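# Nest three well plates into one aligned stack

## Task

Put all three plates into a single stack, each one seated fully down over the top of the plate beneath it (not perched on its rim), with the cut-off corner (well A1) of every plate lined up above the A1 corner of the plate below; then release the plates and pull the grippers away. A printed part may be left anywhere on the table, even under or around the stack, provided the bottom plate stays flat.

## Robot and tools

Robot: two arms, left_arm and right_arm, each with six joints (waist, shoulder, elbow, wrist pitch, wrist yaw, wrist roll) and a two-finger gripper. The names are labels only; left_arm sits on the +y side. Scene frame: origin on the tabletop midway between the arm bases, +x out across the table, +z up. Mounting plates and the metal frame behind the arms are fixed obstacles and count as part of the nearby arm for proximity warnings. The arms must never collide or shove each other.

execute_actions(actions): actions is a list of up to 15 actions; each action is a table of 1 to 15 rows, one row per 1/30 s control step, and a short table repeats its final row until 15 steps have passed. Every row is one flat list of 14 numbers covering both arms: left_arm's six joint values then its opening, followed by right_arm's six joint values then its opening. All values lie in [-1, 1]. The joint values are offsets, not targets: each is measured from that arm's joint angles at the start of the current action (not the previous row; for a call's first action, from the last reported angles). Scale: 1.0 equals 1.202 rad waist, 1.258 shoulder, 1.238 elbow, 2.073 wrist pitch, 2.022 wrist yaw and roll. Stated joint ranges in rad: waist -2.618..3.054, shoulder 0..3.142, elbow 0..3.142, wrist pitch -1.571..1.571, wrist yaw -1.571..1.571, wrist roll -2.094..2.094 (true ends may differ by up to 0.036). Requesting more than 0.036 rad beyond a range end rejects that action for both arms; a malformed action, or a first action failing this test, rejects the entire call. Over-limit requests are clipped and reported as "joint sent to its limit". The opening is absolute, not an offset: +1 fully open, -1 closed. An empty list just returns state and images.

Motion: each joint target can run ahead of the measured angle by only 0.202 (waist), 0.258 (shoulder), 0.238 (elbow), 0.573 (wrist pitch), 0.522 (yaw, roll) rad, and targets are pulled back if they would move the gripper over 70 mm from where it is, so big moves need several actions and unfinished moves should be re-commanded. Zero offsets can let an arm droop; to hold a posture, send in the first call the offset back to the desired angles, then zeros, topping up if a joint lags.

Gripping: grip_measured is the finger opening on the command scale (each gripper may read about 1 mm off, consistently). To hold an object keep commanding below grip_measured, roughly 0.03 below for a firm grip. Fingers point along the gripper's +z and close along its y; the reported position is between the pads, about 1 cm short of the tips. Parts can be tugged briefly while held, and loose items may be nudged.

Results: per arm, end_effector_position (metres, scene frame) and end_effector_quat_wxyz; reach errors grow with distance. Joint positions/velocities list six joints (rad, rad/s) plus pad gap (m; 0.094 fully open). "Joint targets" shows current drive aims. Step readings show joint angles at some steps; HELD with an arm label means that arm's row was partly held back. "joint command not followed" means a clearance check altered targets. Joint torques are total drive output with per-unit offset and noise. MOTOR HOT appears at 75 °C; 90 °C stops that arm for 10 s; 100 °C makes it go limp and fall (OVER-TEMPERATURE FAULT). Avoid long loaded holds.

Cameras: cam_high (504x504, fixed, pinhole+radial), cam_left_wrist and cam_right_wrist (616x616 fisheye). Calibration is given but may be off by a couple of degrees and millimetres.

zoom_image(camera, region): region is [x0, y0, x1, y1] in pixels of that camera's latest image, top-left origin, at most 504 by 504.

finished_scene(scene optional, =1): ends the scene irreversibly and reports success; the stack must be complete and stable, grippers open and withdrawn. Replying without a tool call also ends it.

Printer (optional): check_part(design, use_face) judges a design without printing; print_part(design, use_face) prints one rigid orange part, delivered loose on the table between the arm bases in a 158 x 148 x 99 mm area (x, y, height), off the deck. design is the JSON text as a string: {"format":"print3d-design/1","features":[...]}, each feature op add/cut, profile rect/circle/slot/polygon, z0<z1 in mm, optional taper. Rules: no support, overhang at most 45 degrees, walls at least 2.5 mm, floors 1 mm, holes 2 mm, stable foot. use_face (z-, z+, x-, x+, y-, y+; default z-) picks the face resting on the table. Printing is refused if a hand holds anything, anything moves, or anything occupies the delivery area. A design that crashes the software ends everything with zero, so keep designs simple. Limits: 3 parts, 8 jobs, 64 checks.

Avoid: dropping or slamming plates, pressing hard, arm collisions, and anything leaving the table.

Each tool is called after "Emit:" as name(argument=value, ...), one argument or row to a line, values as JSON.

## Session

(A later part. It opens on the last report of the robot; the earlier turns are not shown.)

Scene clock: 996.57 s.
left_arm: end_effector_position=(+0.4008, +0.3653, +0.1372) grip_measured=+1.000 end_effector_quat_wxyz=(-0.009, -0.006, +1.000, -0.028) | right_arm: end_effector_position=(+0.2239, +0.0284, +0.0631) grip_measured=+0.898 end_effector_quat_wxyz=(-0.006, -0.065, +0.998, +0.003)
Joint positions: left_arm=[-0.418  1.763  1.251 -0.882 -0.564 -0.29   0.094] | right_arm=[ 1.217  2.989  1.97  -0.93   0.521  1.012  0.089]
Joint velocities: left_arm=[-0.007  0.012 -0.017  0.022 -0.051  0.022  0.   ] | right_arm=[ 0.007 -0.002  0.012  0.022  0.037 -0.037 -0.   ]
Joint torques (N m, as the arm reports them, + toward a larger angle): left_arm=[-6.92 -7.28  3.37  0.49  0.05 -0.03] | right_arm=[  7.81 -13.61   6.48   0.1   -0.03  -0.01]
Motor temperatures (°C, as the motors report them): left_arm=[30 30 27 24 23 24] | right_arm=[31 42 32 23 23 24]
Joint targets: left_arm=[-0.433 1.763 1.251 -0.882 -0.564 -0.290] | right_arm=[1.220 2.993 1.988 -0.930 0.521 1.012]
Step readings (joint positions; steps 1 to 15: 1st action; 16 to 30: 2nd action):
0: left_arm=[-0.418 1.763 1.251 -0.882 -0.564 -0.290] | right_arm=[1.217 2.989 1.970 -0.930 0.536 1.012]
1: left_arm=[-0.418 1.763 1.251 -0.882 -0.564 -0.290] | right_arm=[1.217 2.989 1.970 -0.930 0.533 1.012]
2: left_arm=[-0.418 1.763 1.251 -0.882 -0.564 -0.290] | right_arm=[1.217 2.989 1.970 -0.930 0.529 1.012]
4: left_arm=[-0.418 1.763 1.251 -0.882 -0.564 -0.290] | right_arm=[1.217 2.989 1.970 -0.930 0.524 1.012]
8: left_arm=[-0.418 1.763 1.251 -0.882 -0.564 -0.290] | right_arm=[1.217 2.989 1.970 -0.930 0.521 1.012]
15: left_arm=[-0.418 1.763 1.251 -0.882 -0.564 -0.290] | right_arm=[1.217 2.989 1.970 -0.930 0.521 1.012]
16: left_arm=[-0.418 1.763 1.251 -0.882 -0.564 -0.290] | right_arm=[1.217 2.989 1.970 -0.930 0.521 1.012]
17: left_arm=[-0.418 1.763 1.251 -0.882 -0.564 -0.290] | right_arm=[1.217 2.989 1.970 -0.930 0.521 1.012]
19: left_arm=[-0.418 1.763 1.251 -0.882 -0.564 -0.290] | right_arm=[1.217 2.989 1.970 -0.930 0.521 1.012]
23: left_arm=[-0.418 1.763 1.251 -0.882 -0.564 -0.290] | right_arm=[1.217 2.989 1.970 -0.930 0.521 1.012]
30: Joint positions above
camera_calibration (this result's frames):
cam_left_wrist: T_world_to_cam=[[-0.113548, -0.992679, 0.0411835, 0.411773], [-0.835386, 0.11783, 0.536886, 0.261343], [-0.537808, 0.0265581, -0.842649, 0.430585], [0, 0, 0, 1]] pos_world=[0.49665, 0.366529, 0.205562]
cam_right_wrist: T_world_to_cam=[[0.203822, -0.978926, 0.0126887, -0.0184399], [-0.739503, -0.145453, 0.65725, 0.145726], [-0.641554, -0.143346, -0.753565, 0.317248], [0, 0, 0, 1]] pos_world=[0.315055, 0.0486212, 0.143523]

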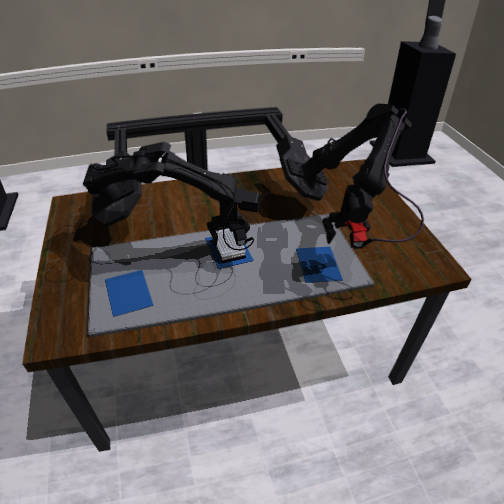

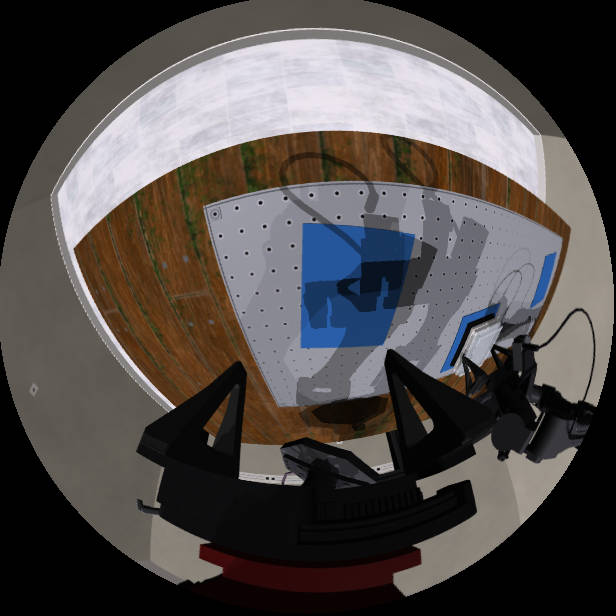

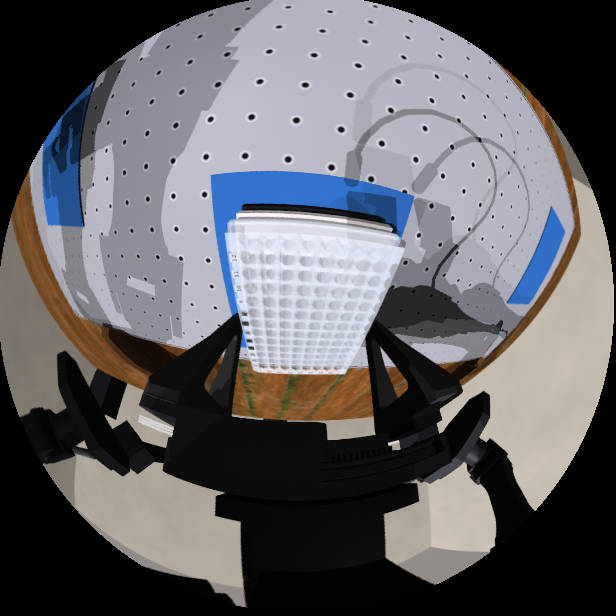

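Emit:
execute_actions(
  actions=[
    [[-0.013,0,0,0,0,0,1,0.002,0.003,0.015,0,0,0,0.83],[-0.013,0,0,0,0,0,1,0.002,0.003,0.015,0,0,0,0.81],[-0.013,0,0,0,0,0,1,0.002,0.003,0.015,0,0,0,0.78],[-0.013,0,0,0,0,0,1,0.002,0.003,0.015,0,0,0,0.78],[-0.013,0,0,0,0,0,1,0.002,0.003,0.015,0,0,0,0.78],[-0.013,0,0,0,0,0,1,0.002,0.003,0.015,0,0,0,0.78],[-0.013,0,0,0,0,0,1,0.002,0.003,0.015,0,0.0105,0,0.78]],
  ],
)

Emit:
zoom_image(
  camera="cam_right_wrist",
  region=[215, 195, 285, 245],
)

Scene clock: 1008.40 s.
left_arm: end_effector_position=(+0.4008, +0.3653, +0.1372) grip_measured=+1.000 end_effector_quat_wxyz=(-0.009, -0.006, +1.000, -0.028) | right_arm: end_effector_position=(+0.2243, +0.0282, +0.0631) grip_measured=+0.789 end_effector_quat_wxyz=(-0.005, -0.065, +0.998, +0.002)
Joint positions: left_arm=[-0.418  1.763  1.251 -0.882 -0.564 -0.29   0.094] | right_arm=[ 1.217  2.989  1.97  -0.93   0.523  1.012  0.084]
Joint velocities: left_arm=[ 0.002 -0.002  0.022  0.007  0.037  0.037  0.   ] | right_arm=[-0.017  0.002 -0.027  0.007 -0.095 -0.007  0.   ]
Joint torques (N m, as the arm reports them, + toward a larger angle): left_arm=[-6.93 -7.3   3.37  0.49  0.04 -0.03] | right_arm=[  7.83 -13.61   6.45   0.1    0.18   0.  ]
Motor temperatures (°C, as the motors report them): left_arm=[30 30 27 24 23 24] | right_arm=[31 43 32 23 23 24]
Joint targets: left_arm=[-0.433 1.763 1.251 -0.882 -0.564 -0.290] | right_arm=[1.220 2.993 1.988 -0.930 0.542 1.012]
Step readings (joint positions):
0: left_arm=[-0.418 1.763 1.251 -0.882 -0.564 -0.290] | right_arm=[1.217 2.989 1.970 -0.930 0.521 1.012]
1: left_arm=[-0.418 1.763 1.251 -0.882 -0.564 -0.290] | right_arm=[1.217 2.989 1.970 -0.930 0.521 1.012]
2: left_arm=[-0.418 1.763 1.251 -0.882 -0.564 -0.290] | right_arm=[1.217 2.989 1.970 -0.930 0.521 1.012]
4: left_arm=[-0.418 1.763 1.251 -0.882 -0.564 -0.290] | right_arm=[1.217 2.989 1.970 -0.930 0.521 1.012]
8: left_arm=[-0.418 1.763 1.251 -0.882 -0.564 -0.290] | right_arm=[1.217 2.989 1.970 -0.930 0.522 1.012]
15: Joint positions above
camera_calibration (this result's frames):
cam_left_wrist: T_world_to_cam=[[-0.113548, -0.992679, 0.0411835, 0.411773], [-0.835386, 0.11783, 0.536886, 0.261343], [-0.537808, 0.0265581, -0.842649, 0.430585], [0, 0, 0, 1]] pos_world=[0.49665, 0.366529, 0.205562]
cam_right_wrist: T_world_to_cam=[[0.203797, -0.978912, 0.0140422, -0.0187611], [-0.740871, -0.144832, 0.655847, 0.146357], [-0.639983, -0.144063, -0.754764, 0.317202], [0, 0, 0, 1]] pos_world=[0.315259, 0.0485287, 0.143688]

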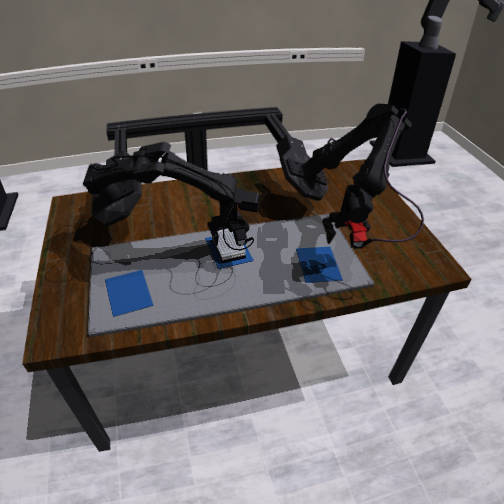

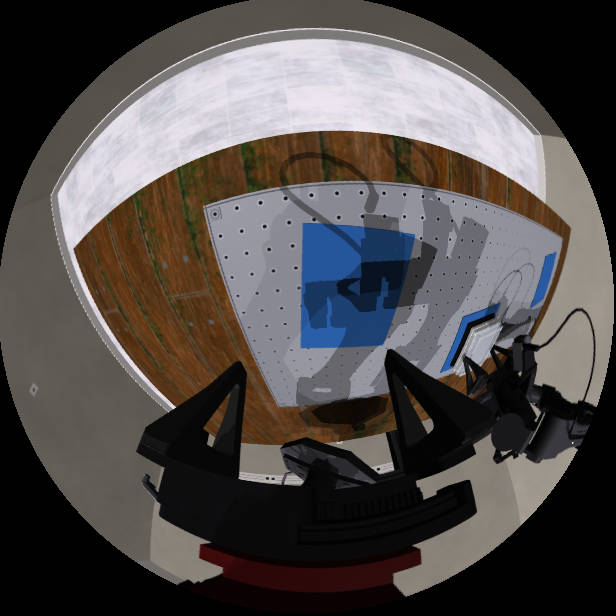

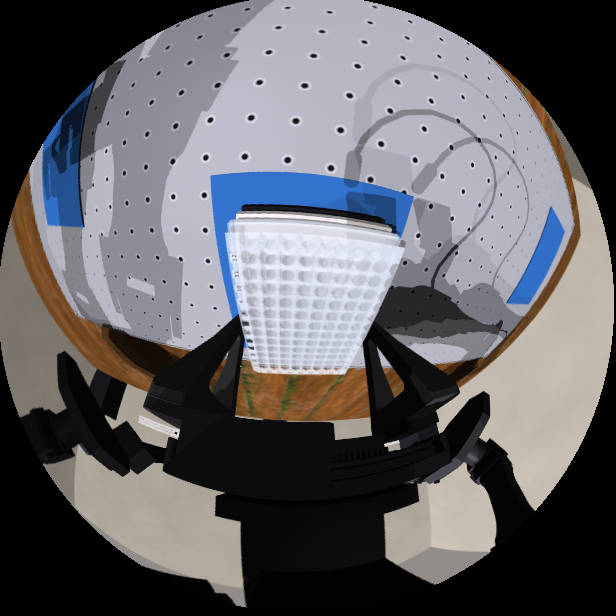

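Region (215, 195, 285, 245) of cam_right_wrist's 616x616 image, scaled by 7.200, with more detail than that image has; it fills the top 360 rows of this view, and the rest is white.

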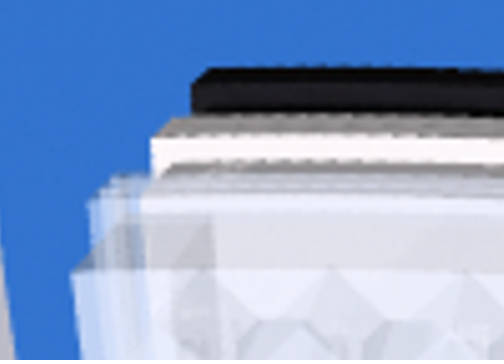

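Emit:
execute_actions(
  actions=[
    [[-0.013,0,0,0,0,0,1,0.002,0.003,0.015,0,0.012,0,0.78]],
  ],
)

Emit:
zoom_image(
  camera="cam_right_wrist",
  region=[215, 195, 285, 245],
)

Scene clock: 1013.37 s.
left_arm: end_effector_position=(+0.4008, +0.3653, +0.1372) grip_measured=+1.000 end_effector_quat_wxyz=(-0.009, -0.006, +1.000, -0.028) | right_arm: end_effector_position=(+0.2247, +0.0280, +0.0631) grip_measured=+0.789 end_effector_quat_wxyz=(-0.004, -0.065, +0.998, +0.002)
Joint positions: left_arm=[-0.418  1.763  1.251 -0.882 -0.564 -0.29   0.094] | right_arm=[ 1.217  2.989  1.97  -0.93   0.526  1.012  0.084]
Joint velocities: left_arm=[ 0.002 -0.012 -0.022 -0.037 -0.022 -0.022  0.   ] | right_arm=[-0.002  0.012 -0.012  0.051 -0.022 -0.051  0.001]
Joint torques (N m, as the arm reports them, + toward a larger angle): left_arm=[-6.92 -7.3   3.4   0.49  0.05 -0.03] | right_arm=[  7.87 -13.56   6.49   0.1    0.23   0.  ]
Motor temperatures (°C, as the motors report them): left_arm=[30 30 27 24 23 24] | right_arm=[31 43 32 23 23 24]
Joint targets: left_arm=[-0.433 1.763 1.251 -0.882 -0.564 -0.290] | right_arm=[1.220 2.993 1.988 -0.930 0.548 1.012]
Step readings (joint positions):
0: left_arm=[-0.418 1.763 1.251 -0.882 -0.564 -0.290] | right_arm=[1.217 2.989 1.970 -0.930 0.523 1.012]
1: left_arm=[-0.418 1.763 1.251 -0.882 -0.564 -0.290] | right_arm=[1.217 2.989 1.970 -0.930 0.524 1.012]
2: left_arm=[-0.418 1.763 1.251 -0.882 -0.564 -0.290] | right_arm=[1.217 2.989 1.970 -0.930 0.525 1.012]
4: left_arm=[-0.418 1.763 1.251 -0.882 -0.564 -0.290] | right_arm=[1.217 2.989 1.970 -0.930 0.526 1.012]
8: left_arm=[-0.418 1.763 1.251 -0.882 -0.564 -0.290] | right_arm=[1.217 2.989 1.970 -0.930 0.526 1.012]
15: Joint positions above
camera_calibration (this result's frames):
cam_left_wrist: T_world_to_cam=[[-0.113548, -0.992679, 0.0411835, 0.411773], [-0.835386, 0.11783, 0.536886, 0.261343], [-0.537808, 0.0265581, -0.842649, 0.430585], [0, 0, 0, 1]] pos_world=[0.49665, 0.366529, 0.205562]
cam_right_wrist: T_world_to_cam=[[0.203764, -0.978895, 0.0156213, -0.0191351], [-0.742462, -0.144109, 0.654204, 0.147093], [-0.638146, -0.144901, -0.756157, 0.317146], [0, 0, 0, 1]] pos_world=[0.315496, 0.048421, 0.143882]

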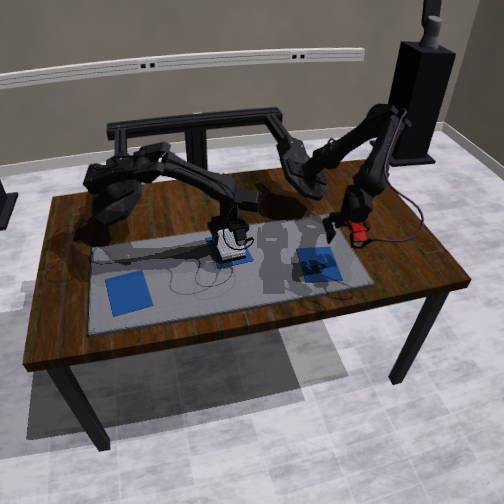

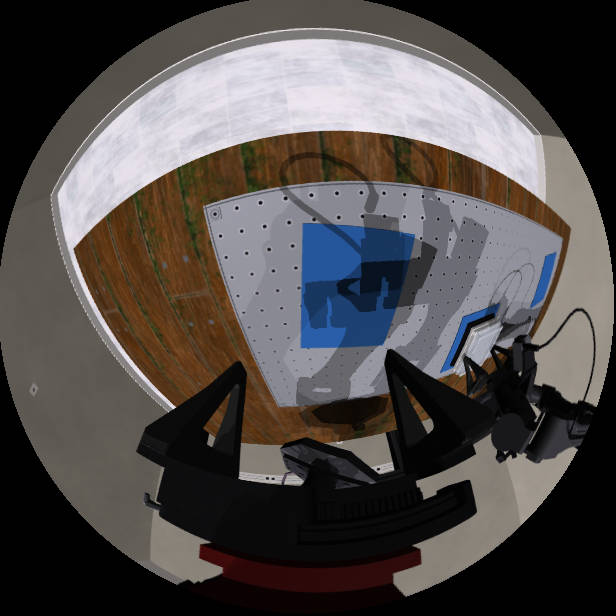

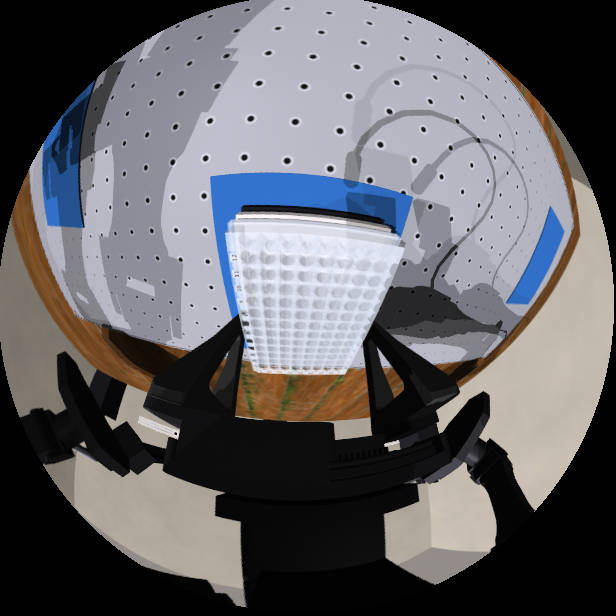

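Region (215, 195, 285, 245) of cam_right_wrist's 616x616 image, scaled by 7.200, with more detail than that image has; it fills the top 360 rows of this view, and the rest is white.

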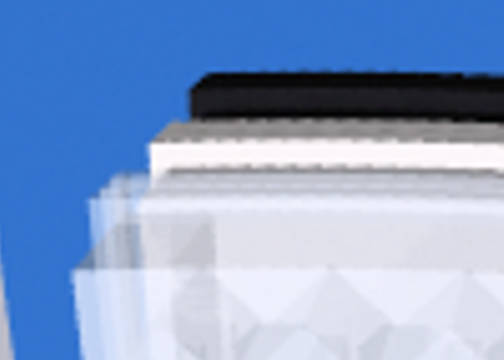

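One more nudge, then release.

Emit:
execute_actions(
  actions=[
    [[-0.013,0,0,0,0,0,1,0.002,0.003,0.015,0,0.0125,0,0.78]],
    [[-0.013,0,0,0,0,0,1,0.002,0.003,0.015,0,0,0,0.9]],
  ],
)

Emit:
zoom_image(
  camera="cam_right_wrist",
  region=[215, 195, 285, 245],
)

Emit:
zoom_image(
  camera="cam_right_wrist",
  region=[345, 205, 415, 255],
)

Emit:
zoom_image(
  camera="cam_left_wrist",
  region=[445, 320, 490, 380],
)

Scene clock: 1022.50 s.
left_arm: end_effector_position=(+0.4008, +0.3653, +0.1372) grip_measured=+1.000 end_effector_quat_wxyz=(-0.009, -0.006, +1.000, -0.028) | right_arm: end_effector_position=(+0.2250, +0.0279, +0.0631) grip_measured=+0.898 end_effector_quat_wxyz=(-0.003, -0.065, +0.998, +0.001)
Joint positions: left_arm=[-0.418  1.763  1.251 -0.882 -0.564 -0.29   0.094] | right_arm=[ 1.217  2.989  1.97  -0.93   0.528  1.012  0.089]
Joint velocities: left_arm=[-0.012 -0.012 -0.002  0.037  0.051 -0.007  0.   ] | right_arm=[-0.002  0.002 -0.012 -0.037 -0.037 -0.022  0.001]
Joint torques (N m, as the arm reports them, + toward a larger angle): left_arm=[-6.92 -7.3   3.4   0.49  0.05 -0.04] | right_arm=[  7.8  -13.59   6.48   0.11  -0.02  -0.01]
Motor temperatures (°C, as the motors report them): left_arm=[30 30 27 24 23 24] | right_arm=[31 43 32 23 23 24]
Joint targets: left_arm=[-0.433 1.763 1.251 -0.882 -0.564 -0.290] | right_arm=[1.220 2.993 1.988 -0.930 0.528 1.012]
Step readings (joint positions; steps 1 to 15: 1st action; 16 to 30: 2nd action):
0: left_arm=[-0.418 1.763 1.251 -0.882 -0.564 -0.290] | right_arm=[1.217 2.989 1.970 -0.930 0.526 1.012]
1: left_arm=[-0.418 1.763 1.251 -0.882 -0.564 -0.290] | right_arm=[1.217 2.989 1.970 -0.930 0.526 1.012]
2: left_arm=[-0.418 1.763 1.251 -0.882 -0.564 -0.290] | right_arm=[1.217 2.989 1.970 -0.930 0.527 1.012]
4: left_arm=[-0.418 1.763 1.251 -0.882 -0.564 -0.290] | right_arm=[1.217 2.989 1.970 -0.930 0.528 1.012]
8: left_arm=[-0.418 1.763 1.251 -0.882 -0.564 -0.290] | right_arm=[1.217 2.989 1.970 -0.930 0.528 1.012]
15: left_arm=[-0.418 1.763 1.251 -0.882 -0.564 -0.290] | right_arm=[1.217 2.989 1.970 -0.930 0.528 1.012]
16: left_arm=[-0.418 1.763 1.251 -0.882 -0.564 -0.290] | right_arm=[1.217 2.989 1.970 -0.930 0.528 1.012]
17: left_arm=[-0.418 1.763 1.251 -0.882 -0.564 -0.290] | right_arm=[1.217 2.989 1.970 -0.930 0.528 1.012]
19: left_arm=[-0.418 1.763 1.251 -0.882 -0.564 -0.290] | right_arm=[1.217 2.989 1.970 -0.930 0.528 1.012]
23: left_arm=[-0.418 1.763 1.251 -0.882 -0.564 -0.290] | right_arm=[1.217 2.989 1.970 -0.930 0.528 1.012]
30: Joint positions above
camera_calibration (this result's frames):
cam_left_wrist: T_world_to_cam=[[-0.113548, -0.992679, 0.0411835, 0.411773], [-0.835386, 0.11783, 0.536886, 0.261343], [-0.537808, 0.0265581, -0.842649, 0.430585], [0, 0, 0, 1]] pos_world=[0.49665, 0.366529, 0.205562]
cam_right_wrist: T_world_to_cam=[[0.203738, -0.978882, 0.0167491, -0.0194017], [-0.743596, -0.143593, 0.653028, 0.147619], [-0.636833, -0.145501, -0.757148, 0.317105], [0, 0, 0, 1]] pos_world=[0.315664, 0.0483442, 0.144021]

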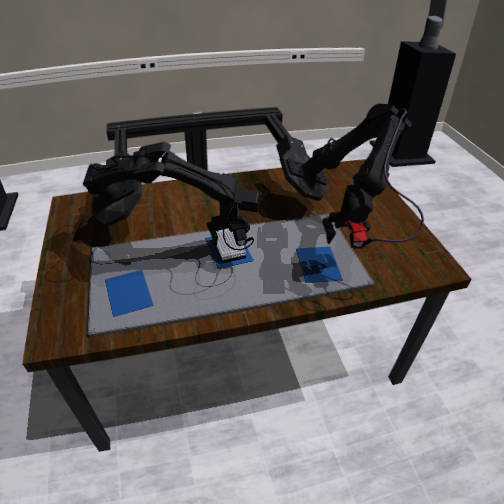

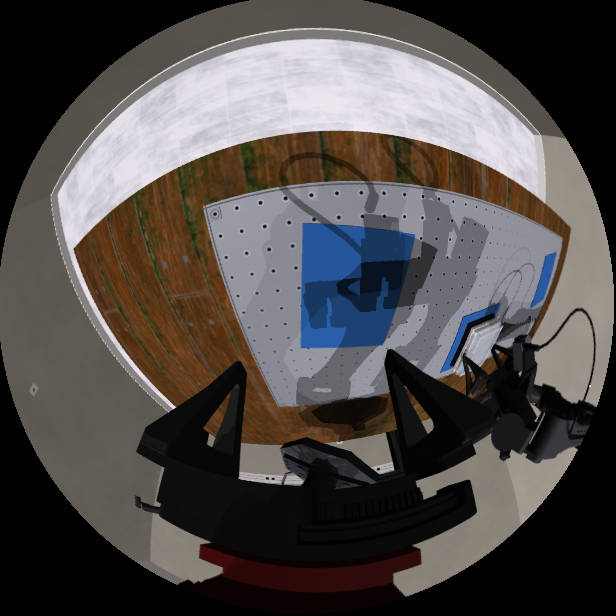

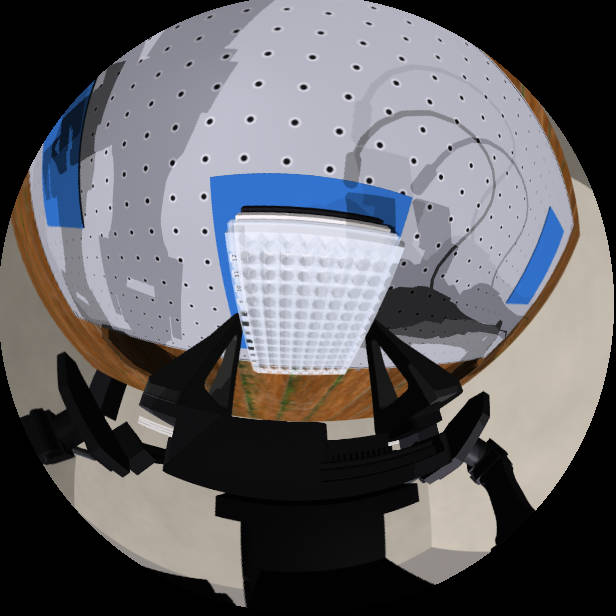

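Region (215, 195, 285, 245) of cam_right_wrist's 616x616 image, scaled by 7.200, with more detail than that image has; it fills the top 360 rows of this view, and the rest is white.

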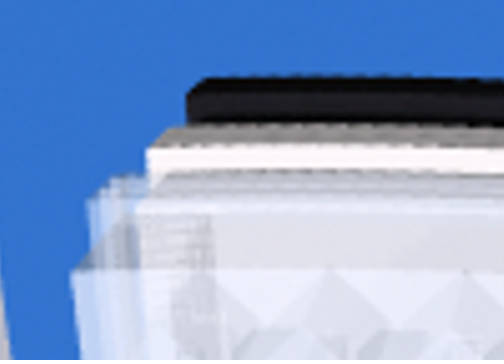

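Region (345, 205, 415, 255) of cam_right_wrist's 616x616 image, scaled by 7.200, with more detail than that image has; it fills the top 360 rows of this view, and the rest is white.

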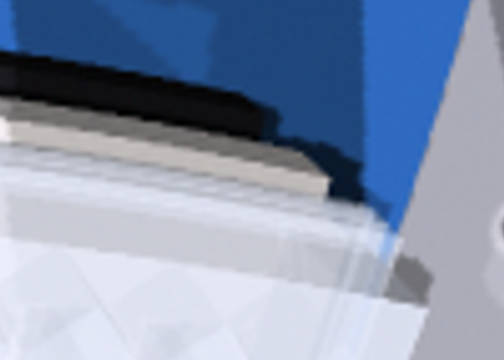

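Region (445, 320, 490, 380) of cam_left_wrist's 616x616 image, scaled by 8.400, with more detail than that image has; it fills the left 378 columns of this view, and the rest is white.

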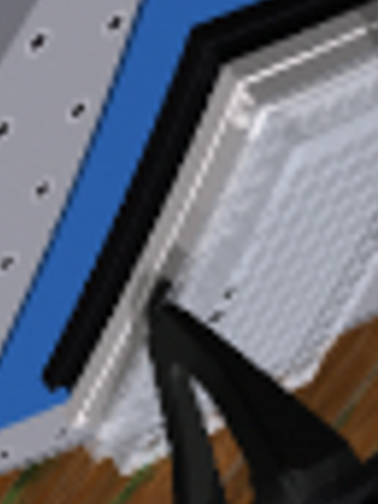

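Emit:
execute_actions(
  actions=[
    [[-0.013,0,0,0,0,0,1,0.001,0.003,0.015,0.01,0,0,1],[-0.013,0,0,0,0,0,1,0.001,0.003,0.015,0.01,0,0,1],[-0.013,0,0,0,0,0,1,-0.008,0.018,0.015,0.02,0.01,-0.008,1],[-0.013,0,0,0,0,0,1,-0.012,0.021,0.015,0.026,0.012,-0.012,1],[-0.013,0,0,0,0,0,1,-0.016,0.024,0.015,0.031,0.012,-0.014,1],[-0.013,0,0,0,0,0,1,-0.02,0.027,0.015,0.031,0.012,-0.014,1]],
  ],
)

Emit:
execute_actions(
  actions=[
    [[-0.013,0,0,0,0,0,1,0.002,0.003,0.015,0.008,0.003,-0.003,1]],
  ],
)

Scene clock: 1044.17 s.
left_arm: end_effector_position=(+0.4008, +0.3653, +0.1372) grip_measured=+1.000 end_effector_quat_wxyz=(-0.009, -0.006, +1.000, -0.028) | right_arm: end_effector_position=(+0.2301, +0.0279, +0.0469) grip_measured=+1.000 end_effector_quat_wxyz=(-0.003, -0.060, +0.998, +0.002)
Joint positions: left_arm=[-0.418  1.763  1.251 -0.882 -0.564 -0.29   0.094] | right_arm=[ 1.189  3.014  1.97  -0.888  0.537  0.992  0.094]
Joint velocities: left_arm=[ 0.002  0.007  0.007  0.007 -0.022 -0.022  0.   ] | right_arm=[-0.007  0.007 -0.007 -0.022  0.007 -0.051  0.   ]
Joint torques (N m, as the arm reports them, + toward a larger angle): left_arm=[-6.93 -7.3   3.38  0.49  0.04 -0.03] | right_arm=[  7.87 -13.12   6.33   0.22   0.16  -0.06]
Motor temperatures (°C, as the motors report them): left_arm=[30 30 27 24 23 24] | right_arm=[31 43 32 23 23 24]
Joint targets: left_arm=[-0.433 1.763 1.251 -0.882 -0.564 -0.290] | right_arm=[1.193 3.023 1.988 -0.866 0.552 0.984]
Step readings (joint positions):
0: left_arm=[-0.418 1.763 1.251 -0.882 -0.564 -0.290] | right_arm=[1.217 2.989 1.970 -0.930 0.528 1.012]
1: left_arm=[-0.418 1.763 1.251 -0.882 -0.564 -0.290] | right_arm=[1.217 2.989 1.970 -0.930 0.528 1.012]
2: left_arm=[-0.418 1.763 1.251 -0.882 -0.564 -0.290] | right_arm=[1.217 2.989 1.970 -0.930 0.528 1.012]
4: left_arm=[-0.418 1.763 1.251 -0.882 -0.564 -0.290] | right_arm=[1.216 2.991 1.970 -0.922 0.530 1.008]
8: left_arm=[-0.418 1.763 1.251 -0.882 -0.564 -0.290] | right_arm=[1.202 3.004 1.970 -0.897 0.534 0.997]
15: Joint positions above
camera_calibration (this result's frames):
cam_left_wrist: T_world_to_cam=[[-0.113548, -0.992679, 0.0411835, 0.411773], [-0.835386, 0.11783, 0.536886, 0.261343], [-0.537808, 0.0265581, -0.842649, 0.430585], [0, 0, 0, 1]] pos_world=[0.49665, 0.366529, 0.205562]
cam_right_wrist: T_world_to_cam=[[0.192669, -0.981152, 0.0148411, -0.0174473], [-0.744897, -0.136397, 0.653088, 0.162018], [-0.638755, -0.136885, -0.757136, 0.308289], [0, 0, 0, 1]] pos_world=[0.32097, 0.0471805, 0.127864]

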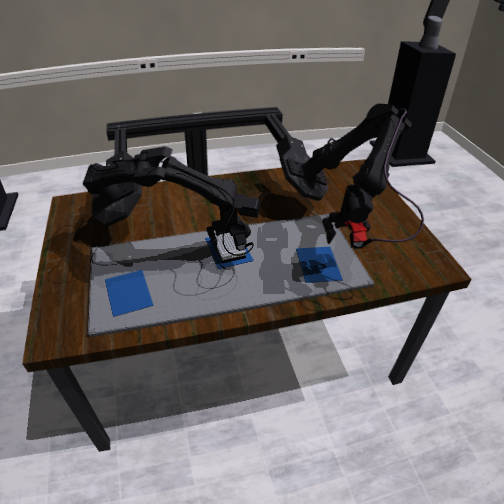

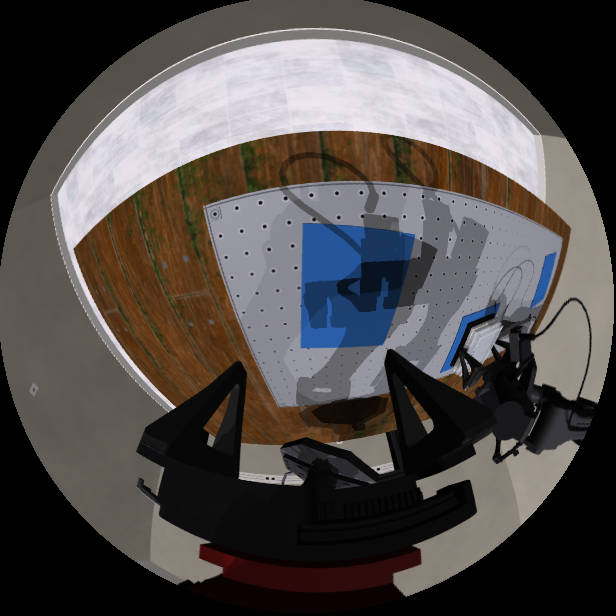

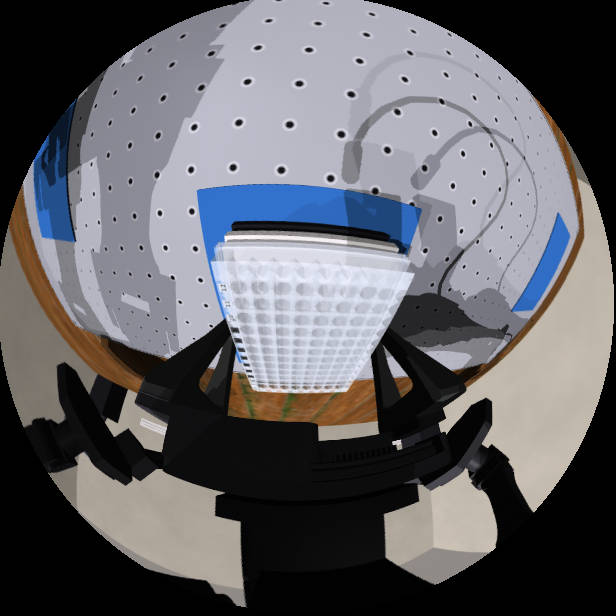

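Scene clock: 1044.67 s.
left_arm: end_effector_position=(+0.4008, +0.3653, +0.1372) grip_measured=+1.000 end_effector_quat_wxyz=(-0.009, -0.006, +1.000, -0.028) | right_arm: end_effector_position=(+0.2302, +0.0281, +0.0469) grip_measured=+1.000 end_effector_quat_wxyz=(-0.003, -0.060, +0.998, +0.002)
Joint positions: left_arm=[-0.418  1.763  1.251 -0.882 -0.564 -0.29   0.094] | right_arm=[ 1.189  3.014  1.97  -0.887  0.537  0.992  0.094]
Joint velocities: left_arm=[-0.002 -0.007 -0.012  0.007 -0.007 -0.066  0.   ] | right_arm=[ 0.002 -0.007 -0.017 -0.051 -0.007  0.037  0.   ]
Joint torques (N m, as the arm reports them, + toward a larger angle): left_arm=[-6.94 -7.3   3.4   0.49  0.05 -0.03] | right_arm=[  7.98 -13.64   6.24   0.24   0.06  -0.06]
Motor temperatures (°C, as the motors report them): left_arm=[30 30 27 24 23 24] | right_arm=[31 44 32 23 23 24]
Joint targets: left_arm=[-0.433 1.763 1.251 -0.882 -0.564 -0.290] | right_arm=[1.191 3.017 1.988 -0.871 0.543 0.986]
Step readings (joint positions):
0: left_arm=[-0.418 1.763 1.251 -0.882 -0.564 -0.290] | right_arm=[1.189 3.014 1.970 -0.888 0.537 0.992]
1: left_arm=[-0.418 1.763 1.251 -0.882 -0.564 -0.290] | right_arm=[1.189 3.014 1.970 -0.887 0.537 0.992]
2: left_arm=[-0.418 1.763 1.251 -0.882 -0.564 -0.290] | right_arm=[1.189 3.014 1.970 -0.887 0.537 0.992]
4: left_arm=[-0.418 1.763 1.251 -0.882 -0.564 -0.290] | right_arm=[1.189 3.014 1.970 -0.887 0.537 0.992]
8: left_arm=[-0.418 1.763 1.251 -0.882 -0.564 -0.290] | right_arm=[1.189 3.014 1.970 -0.887 0.537 0.992]
15: Joint positions above
camera_calibration (this result's frames):
cam_left_wrist: T_world_to_cam=[[-0.113548, -0.992679, 0.0411835, 0.411773], [-0.835386, 0.11783, 0.536886, 0.261343], [-0.537808, 0.0265581, -0.842649, 0.430585], [0, 0, 0, 1]] pos_world=[0.49665, 0.366529, 0.205562]
cam_right_wrist: T_world_to_cam=[[0.192081, -0.981278, 0.0140637, -0.0170688], [-0.745261, -0.136528, 0.652645, 0.162242], [-0.638507, -0.135842, -0.757533, 0.308325], [0, 0, 0, 1]] pos_world=[0.321059, 0.0472848, 0.12792]

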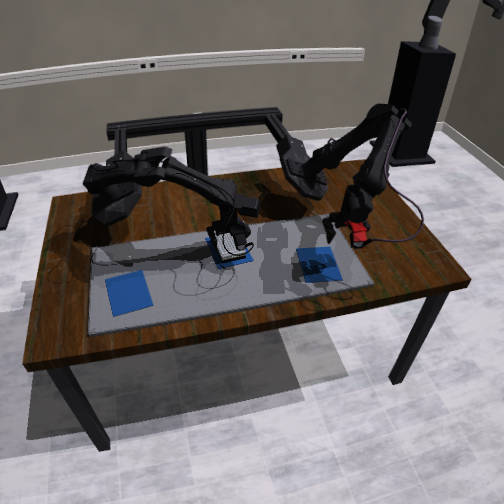

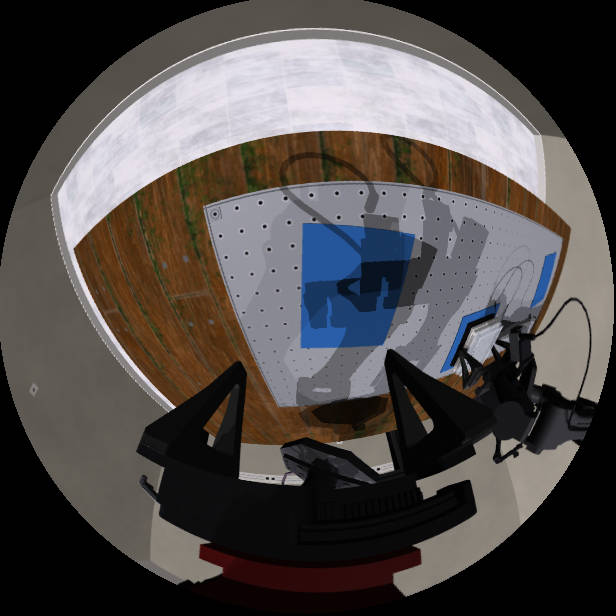

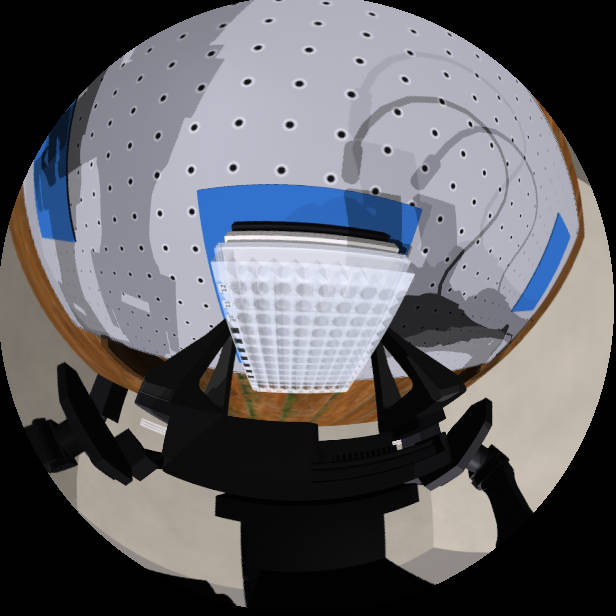

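Emit:
zoom_image(
  camera="cam_right_wrist",
  region=[190, 200, 430, 400],
)

Emit:
execute_actions(
  actions=[
    [[-0.013,0,0,0,0,0,1,0.002,0.003,0.015,0.005,0.003,-0.007,0.95],[-0.013,0,0,0,0,0,1,0.002,0.003,0.015,0.005,0.003,-0.007,0.92],[-0.013,0,0,0,0,0,1,0.002,0.003,0.015,0.005,0.003,-0.007,0.9],[-0.013,0,0,0,0,0,1,0.002,0.003,0.015,0.005,0.003,-0.007,0.88],[-0.013,0,0,0,0,0,1,0.002,0.003,0.015,0.005,0.003,-0.007,0.85],[-0.013,0,0,0,0,0,1,0.002,0.003,0.015,0.005,0.003,-0.007,0.83],[-0.013,0,0,0,0,0,1,0.002,0.003,0.015,0.005,0.003,-0.007,0.81],[-0.013,0,0,0,0,0,1,0.002,0.003,0.015,0.005,0.003,-0.007,0.78]],
    [[-0.013,0,0,0,0,0,1,0.002,0.003,0.015,0.005,0.003,0,1]],
  ],
)

Emit:
zoom_image(
  camera="cam_right_wrist",
  region=[190, 200, 430, 400],
)

Region (190, 200, 430, 400) of cam_right_wrist's 616x616 image, scaled by 2.100, with more detail than that image has.

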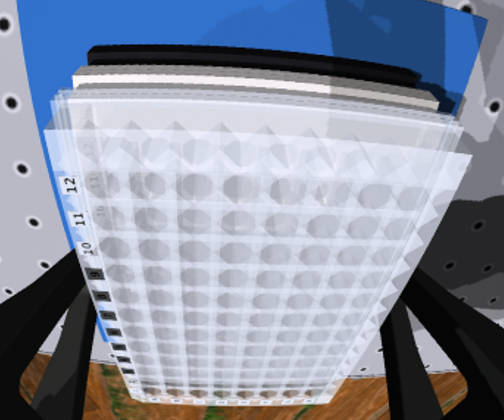

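Scene clock: 1058.87 s.
left_arm: end_effector_position=(+0.4008, +0.3653, +0.1372) grip_measured=+1.000 end_effector_quat_wxyz=(-0.009, -0.006, +1.000, -0.028) | right_arm: end_effector_position=(+0.2302, +0.0282, +0.0469) grip_measured=+1.000 end_effector_quat_wxyz=(-0.003, -0.063, +0.998, +0.003)
Joint positions: left_arm=[-0.418  1.763  1.251 -0.882 -0.564 -0.29   0.094] | right_arm=[ 1.189  3.014  1.97  -0.887  0.537  0.985  0.094]
Joint velocities: left_arm=[ 0.002  0.012  0.007 -0.007  0.051 -0.007  0.   ] | right_arm=[-0.002  0.002  0.002  0.007 -0.007 -0.022  0.   ]
Joint torques (N m, as the arm reports them, + toward a larger angle): left_arm=[-6.93 -7.3   3.39  0.49  0.05 -0.04] | right_arm=[  7.94 -13.71   6.35   0.19   0.05   0.  ]
Motor temperatures (°C, as the motors report them): left_arm=[30 30 27 24 23 24] | right_arm=[31 44 32 23 23 24]
Joint targets: left_arm=[-0.433 1.763 1.251 -0.882 -0.564 -0.290] | right_arm=[1.191 3.017 1.988 -0.876 0.543 0.985]
Step readings (joint positions; steps 1 to 15: 1st action; 16 to 30: 2nd action):
0: left_arm=[-0.418 1.763 1.251 -0.882 -0.564 -0.290] | right_arm=[1.189 3.014 1.970 -0.887 0.537 0.992]
1: left_arm=[-0.418 1.763 1.251 -0.882 -0.564 -0.290] | right_arm=[1.189 3.014 1.970 -0.887 0.537 0.991]
2: left_arm=[-0.418 1.763 1.251 -0.882 -0.564 -0.290] | right_arm=[1.189 3.014 1.970 -0.887 0.537 0.989]
4: left_arm=[-0.418 1.763 1.251 -0.882 -0.564 -0.290] | right_arm=[1.189 3.014 1.970 -0.887 0.537 0.987]
8: left_arm=[-0.418 1.763 1.251 -0.882 -0.564 -0.290] | right_arm=[1.189 3.014 1.970 -0.887 0.537 0.986]
15: left_arm=[-0.418 1.763 1.251 -0.882 -0.564 -0.290] | right_arm=[1.189 3.014 1.970 -0.887 0.537 0.985]
16: left_arm=[-0.418 1.763 1.251 -0.882 -0.564 -0.290] | right_arm=[1.189 3.014 1.970 -0.887 0.537 0.985]
17: left_arm=[-0.418 1.763 1.251 -0.882 -0.564 -0.290] | right_arm=[1.189 3.014 1.970 -0.887 0.537 0.985]
19: left_arm=[-0.418 1.763 1.251 -0.882 -0.564 -0.290] | right_arm=[1.189 3.014 1.970 -0.887 0.537 0.985]
23: left_arm=[-0.418 1.763 1.251 -0.882 -0.564 -0.290] | right_arm=[1.189 3.014 1.970 -0.887 0.537 0.985]
30: Joint positions above
camera_calibration (this result's frames):
cam_left_wrist: T_world_to_cam=[[-0.113548, -0.992679, 0.0411835, 0.411773], [-0.835386, 0.11783, 0.536886, 0.261343], [-0.537808, 0.0265581, -0.842649, 0.430585], [0, 0, 0, 1]] pos_world=[0.49665, 0.366529, 0.205562]
cam_right_wrist: T_world_to_cam=[[0.198244, -0.980056, 0.0137714, -0.0184407], [-0.744501, -0.141428, 0.652469, 0.162252], [-0.637508, -0.139601, -0.75769, 0.308244], [0, 0, 0, 1]] pos_world=[0.320961, 0.0479052, 0.127942]

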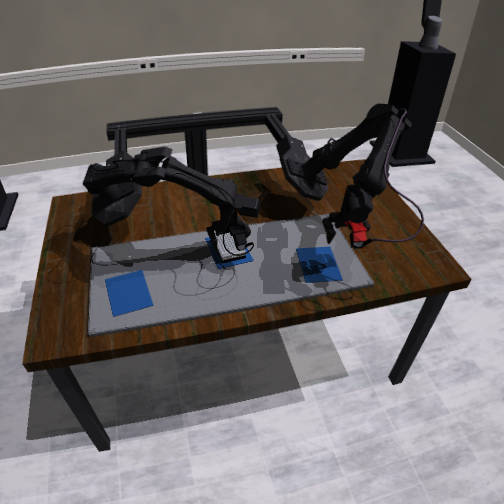

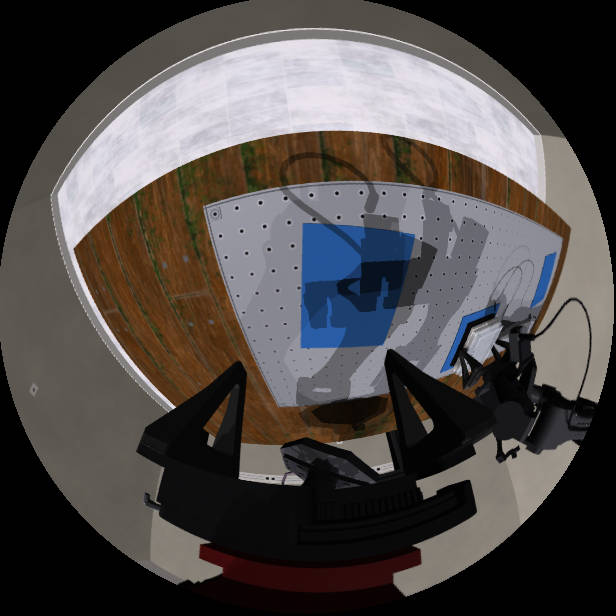

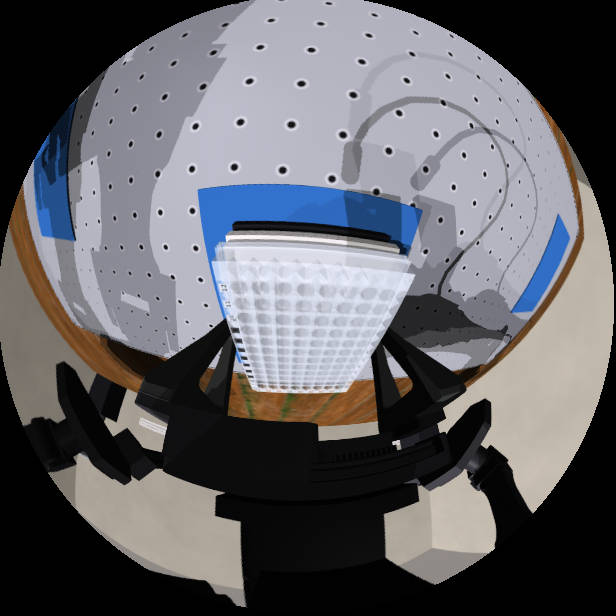

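Region (190, 200, 430, 400) of cam_right_wrist's 616x616 image, scaled by 2.100, with more detail than that image has.

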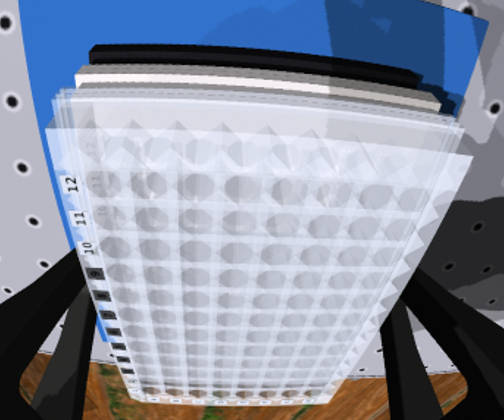

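Unchanged, so it's seated. Retreat.

Emit:
execute_actions(
  actions=[
    [[-0.013,0,0,0,0,0,1,0.03,-0.03,0.015,-0.03,-0.01,0.01,1],[-0.013,0,0,0,0,0,1,0.04,-0.04,0.015,-0.04,-0.01,0.015,1],[-0.013,0,0,0,0,0,1,0.05,-0.05,0.015,-0.05,-0.01,0.02,1],[-0.013,0,0,0,0,0,1,0.06,-0.06,0.015,-0.055,-0.01,0.02,1]],
    [[-0.013,0,0,0,0,0,1,-0.03,-0.15,-0.06,-0.03,0,0,1]],
    [[-0.013,0,0,0,0,0,1,-0.1,-0.2,-0.12,0,0.02,0,1]],
  ],
)

Emit:
zoom_image(
  camera="cam_left_wrist",
  region=[445, 320, 490, 380],
)

Scene clock: 1067.20 s.
left_arm: end_effector_position=(+0.4008, +0.3653, +0.1372) grip_measured=+1.000 end_effector_quat_wxyz=(-0.009, -0.006, +1.000, -0.028) | right_arm: end_effector_position=(+0.3388, -0.0708, +0.1789) grip_measured=+1.000 end_effector_quat_wxyz=(+0.020, +0.059, +0.996, +0.058)
Joint positions: left_arm=[-0.418  1.763  1.251 -0.882 -0.564 -0.29   0.094] | right_arm=[ 1.068  2.473  1.769 -1.014  0.554  1.017  0.094]
Joint velocities: left_arm=[-0.002 -0.017 -0.032 -0.037  0.037  0.022  0.   ] | right_arm=[ 0.081  0.09   0.007  0.022 -0.007 -0.066  0.   ]
Joint torques (N m, as the arm reports them, + toward a larger angle): left_arm=[-6.94 -7.3   3.39  0.49  0.05 -0.04] | right_arm=[  9.19 -11.     4.35   0.24   0.01  -0.01]
Motor temperatures (°C, as the motors report them): left_arm=[30 30 27 24 23 24] | right_arm=[31 44 32 23 23 24]
Joint targets: left_arm=[-0.433 1.763 1.251 -0.882 -0.564 -0.290] | right_arm=[1.091 2.485 1.751 -1.018 0.558 1.017]
Step readings (joint positions; steps 1 to 15: 1st action; 16 to 30: 2nd action; 31 to 45: 3rd action):
0: left_arm=[-0.418 1.763 1.251 -0.882 -0.564 -0.290] | right_arm=[1.189 3.014 1.970 -0.887 0.537 0.985]
1: left_arm=[-0.418 1.763 1.251 -0.882 -0.564 -0.290] | right_arm=[1.190 3.012 1.970 -0.890 0.535 0.987]
2: left_arm=[-0.418 1.763 1.251 -0.882 -0.564 -0.290] | right_arm=[1.192 3.007 1.970 -0.901 0.532 0.991]
4: left_arm=[-0.418 1.763 1.251 -0.882 -0.564 -0.290] | right_arm=[1.205 2.991 1.970 -0.929 0.528 1.001]
8: left_arm=[-0.418 1.763 1.251 -0.882 -0.564 -0.290] | right_arm=[1.243 2.947 1.970 -0.959 0.524 1.012]
15: left_arm=[-0.418 1.763 1.251 -0.882 -0.564 -0.290] | right_arm=[1.256 2.935 1.970 -0.974 0.520 1.018]
16: left_arm=[-0.418 1.763 1.251 -0.882 -0.564 -0.290] | right_arm=[1.254 2.916 1.955 -0.969 0.517 1.018]
17: left_arm=[-0.418 1.763 1.251 -0.882 -0.564 -0.290] | right_arm=[1.250 2.885 1.923 -0.978 0.513 1.018]
19: left_arm=[-0.418 1.763 1.251 -0.882 -0.564 -0.290] | right_arm=[1.237 2.818 1.900 -1.014 0.511 1.018]
23: left_arm=[-0.418 1.763 1.251 -0.882 -0.564 -0.290] | right_arm=[1.213 2.727 1.900 -1.017 0.516 1.018]
30: left_arm=[-0.418 1.763 1.251 -0.882 -0.564 -0.290] | right_arm=[1.211 2.737 1.900 -1.018 0.517 1.018]
31: left_arm=[-0.418 1.763 1.251 -0.882 -0.564 -0.290] | right_arm=[1.205 2.718 1.879 -1.003 0.516 1.017]
32: left_arm=[-0.418 1.763 1.251 -0.882 -0.564 -0.290] | right_arm=[1.196 2.684 1.836 -0.998 0.515 1.017]
34: left_arm=[-0.418 1.763 1.251 -0.882 -0.564 -0.290] | right_arm=[1.157 2.598 1.779 -1.012 0.516 1.017]
38: left_arm=[-0.418 1.763 1.251 -0.882 -0.564 -0.290] | right_arm=[1.072 2.473 1.769 -1.014 0.541 1.017]
45: Joint positions above
camera_calibration (this result's frames):
cam_left_wrist: T_world_to_cam=[[-0.113548, -0.992679, 0.0411835, 0.411773], [-0.835386, 0.11783, 0.536886, 0.261343], [-0.537808, 0.0265581, -0.842649, 0.430585], [0, 0, 0, 1]] pos_world=[0.49665, 0.366529, 0.205562]
cam_right_wrist: T_world_to_cam=[[-0.0415155, -0.994546, -0.095678, -0.0390813], [-0.789678, -0.0260057, 0.61297, 0.173566], [-0.612115, 0.101003, -0.784292, 0.476852], [0, 0, 0, 1]] pos_world=[0.427327, -0.0825178, 0.263861]

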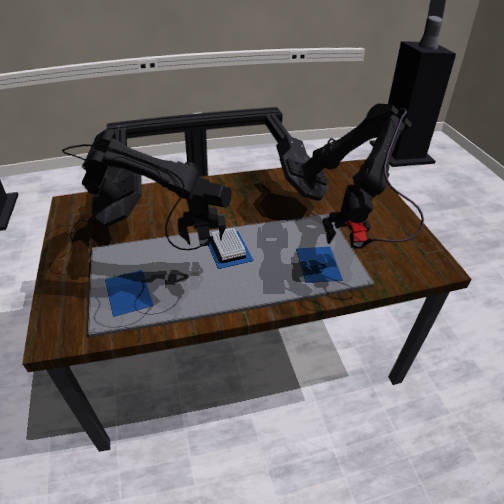

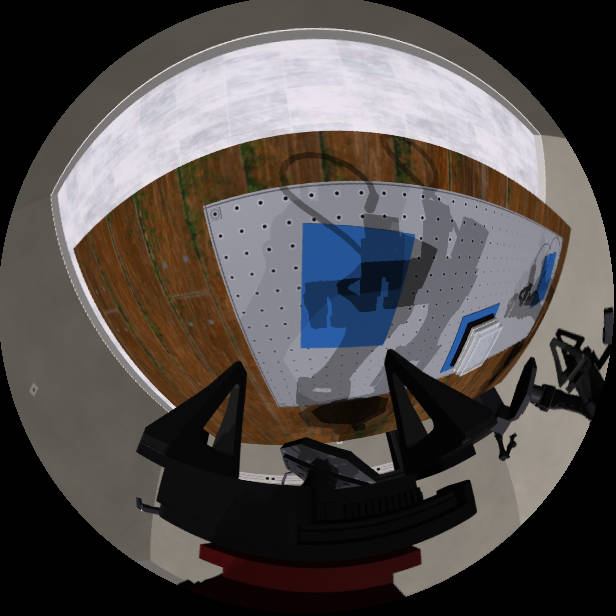

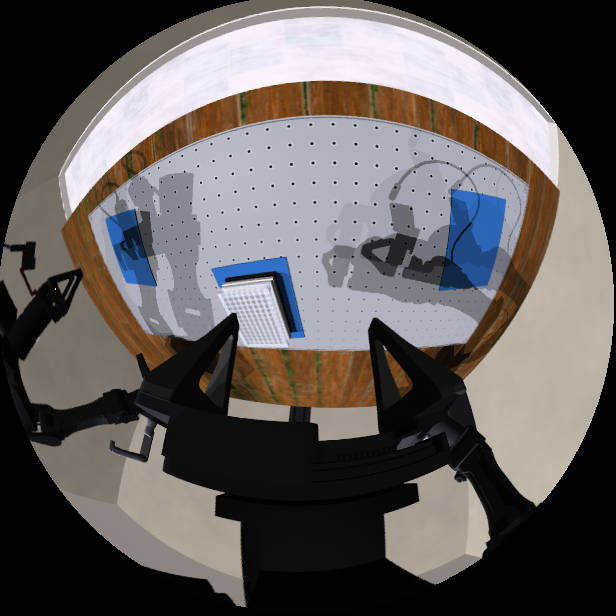

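Region (445, 320, 490, 380) of cam_left_wrist's 616x616 image, scaled by 8.400, with more detail than that image has; it fills the left 378 columns of this view, and the rest is white.

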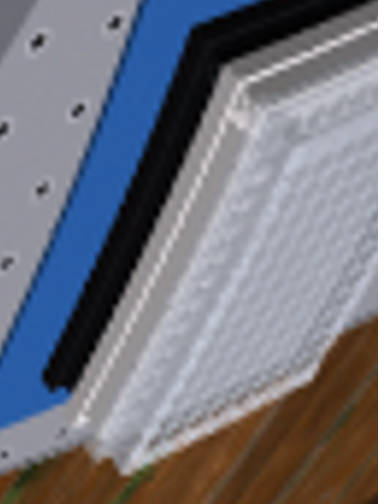

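Bands are now uniform.

Emit:
finished_scene(
)

The scene is finished: the task was done.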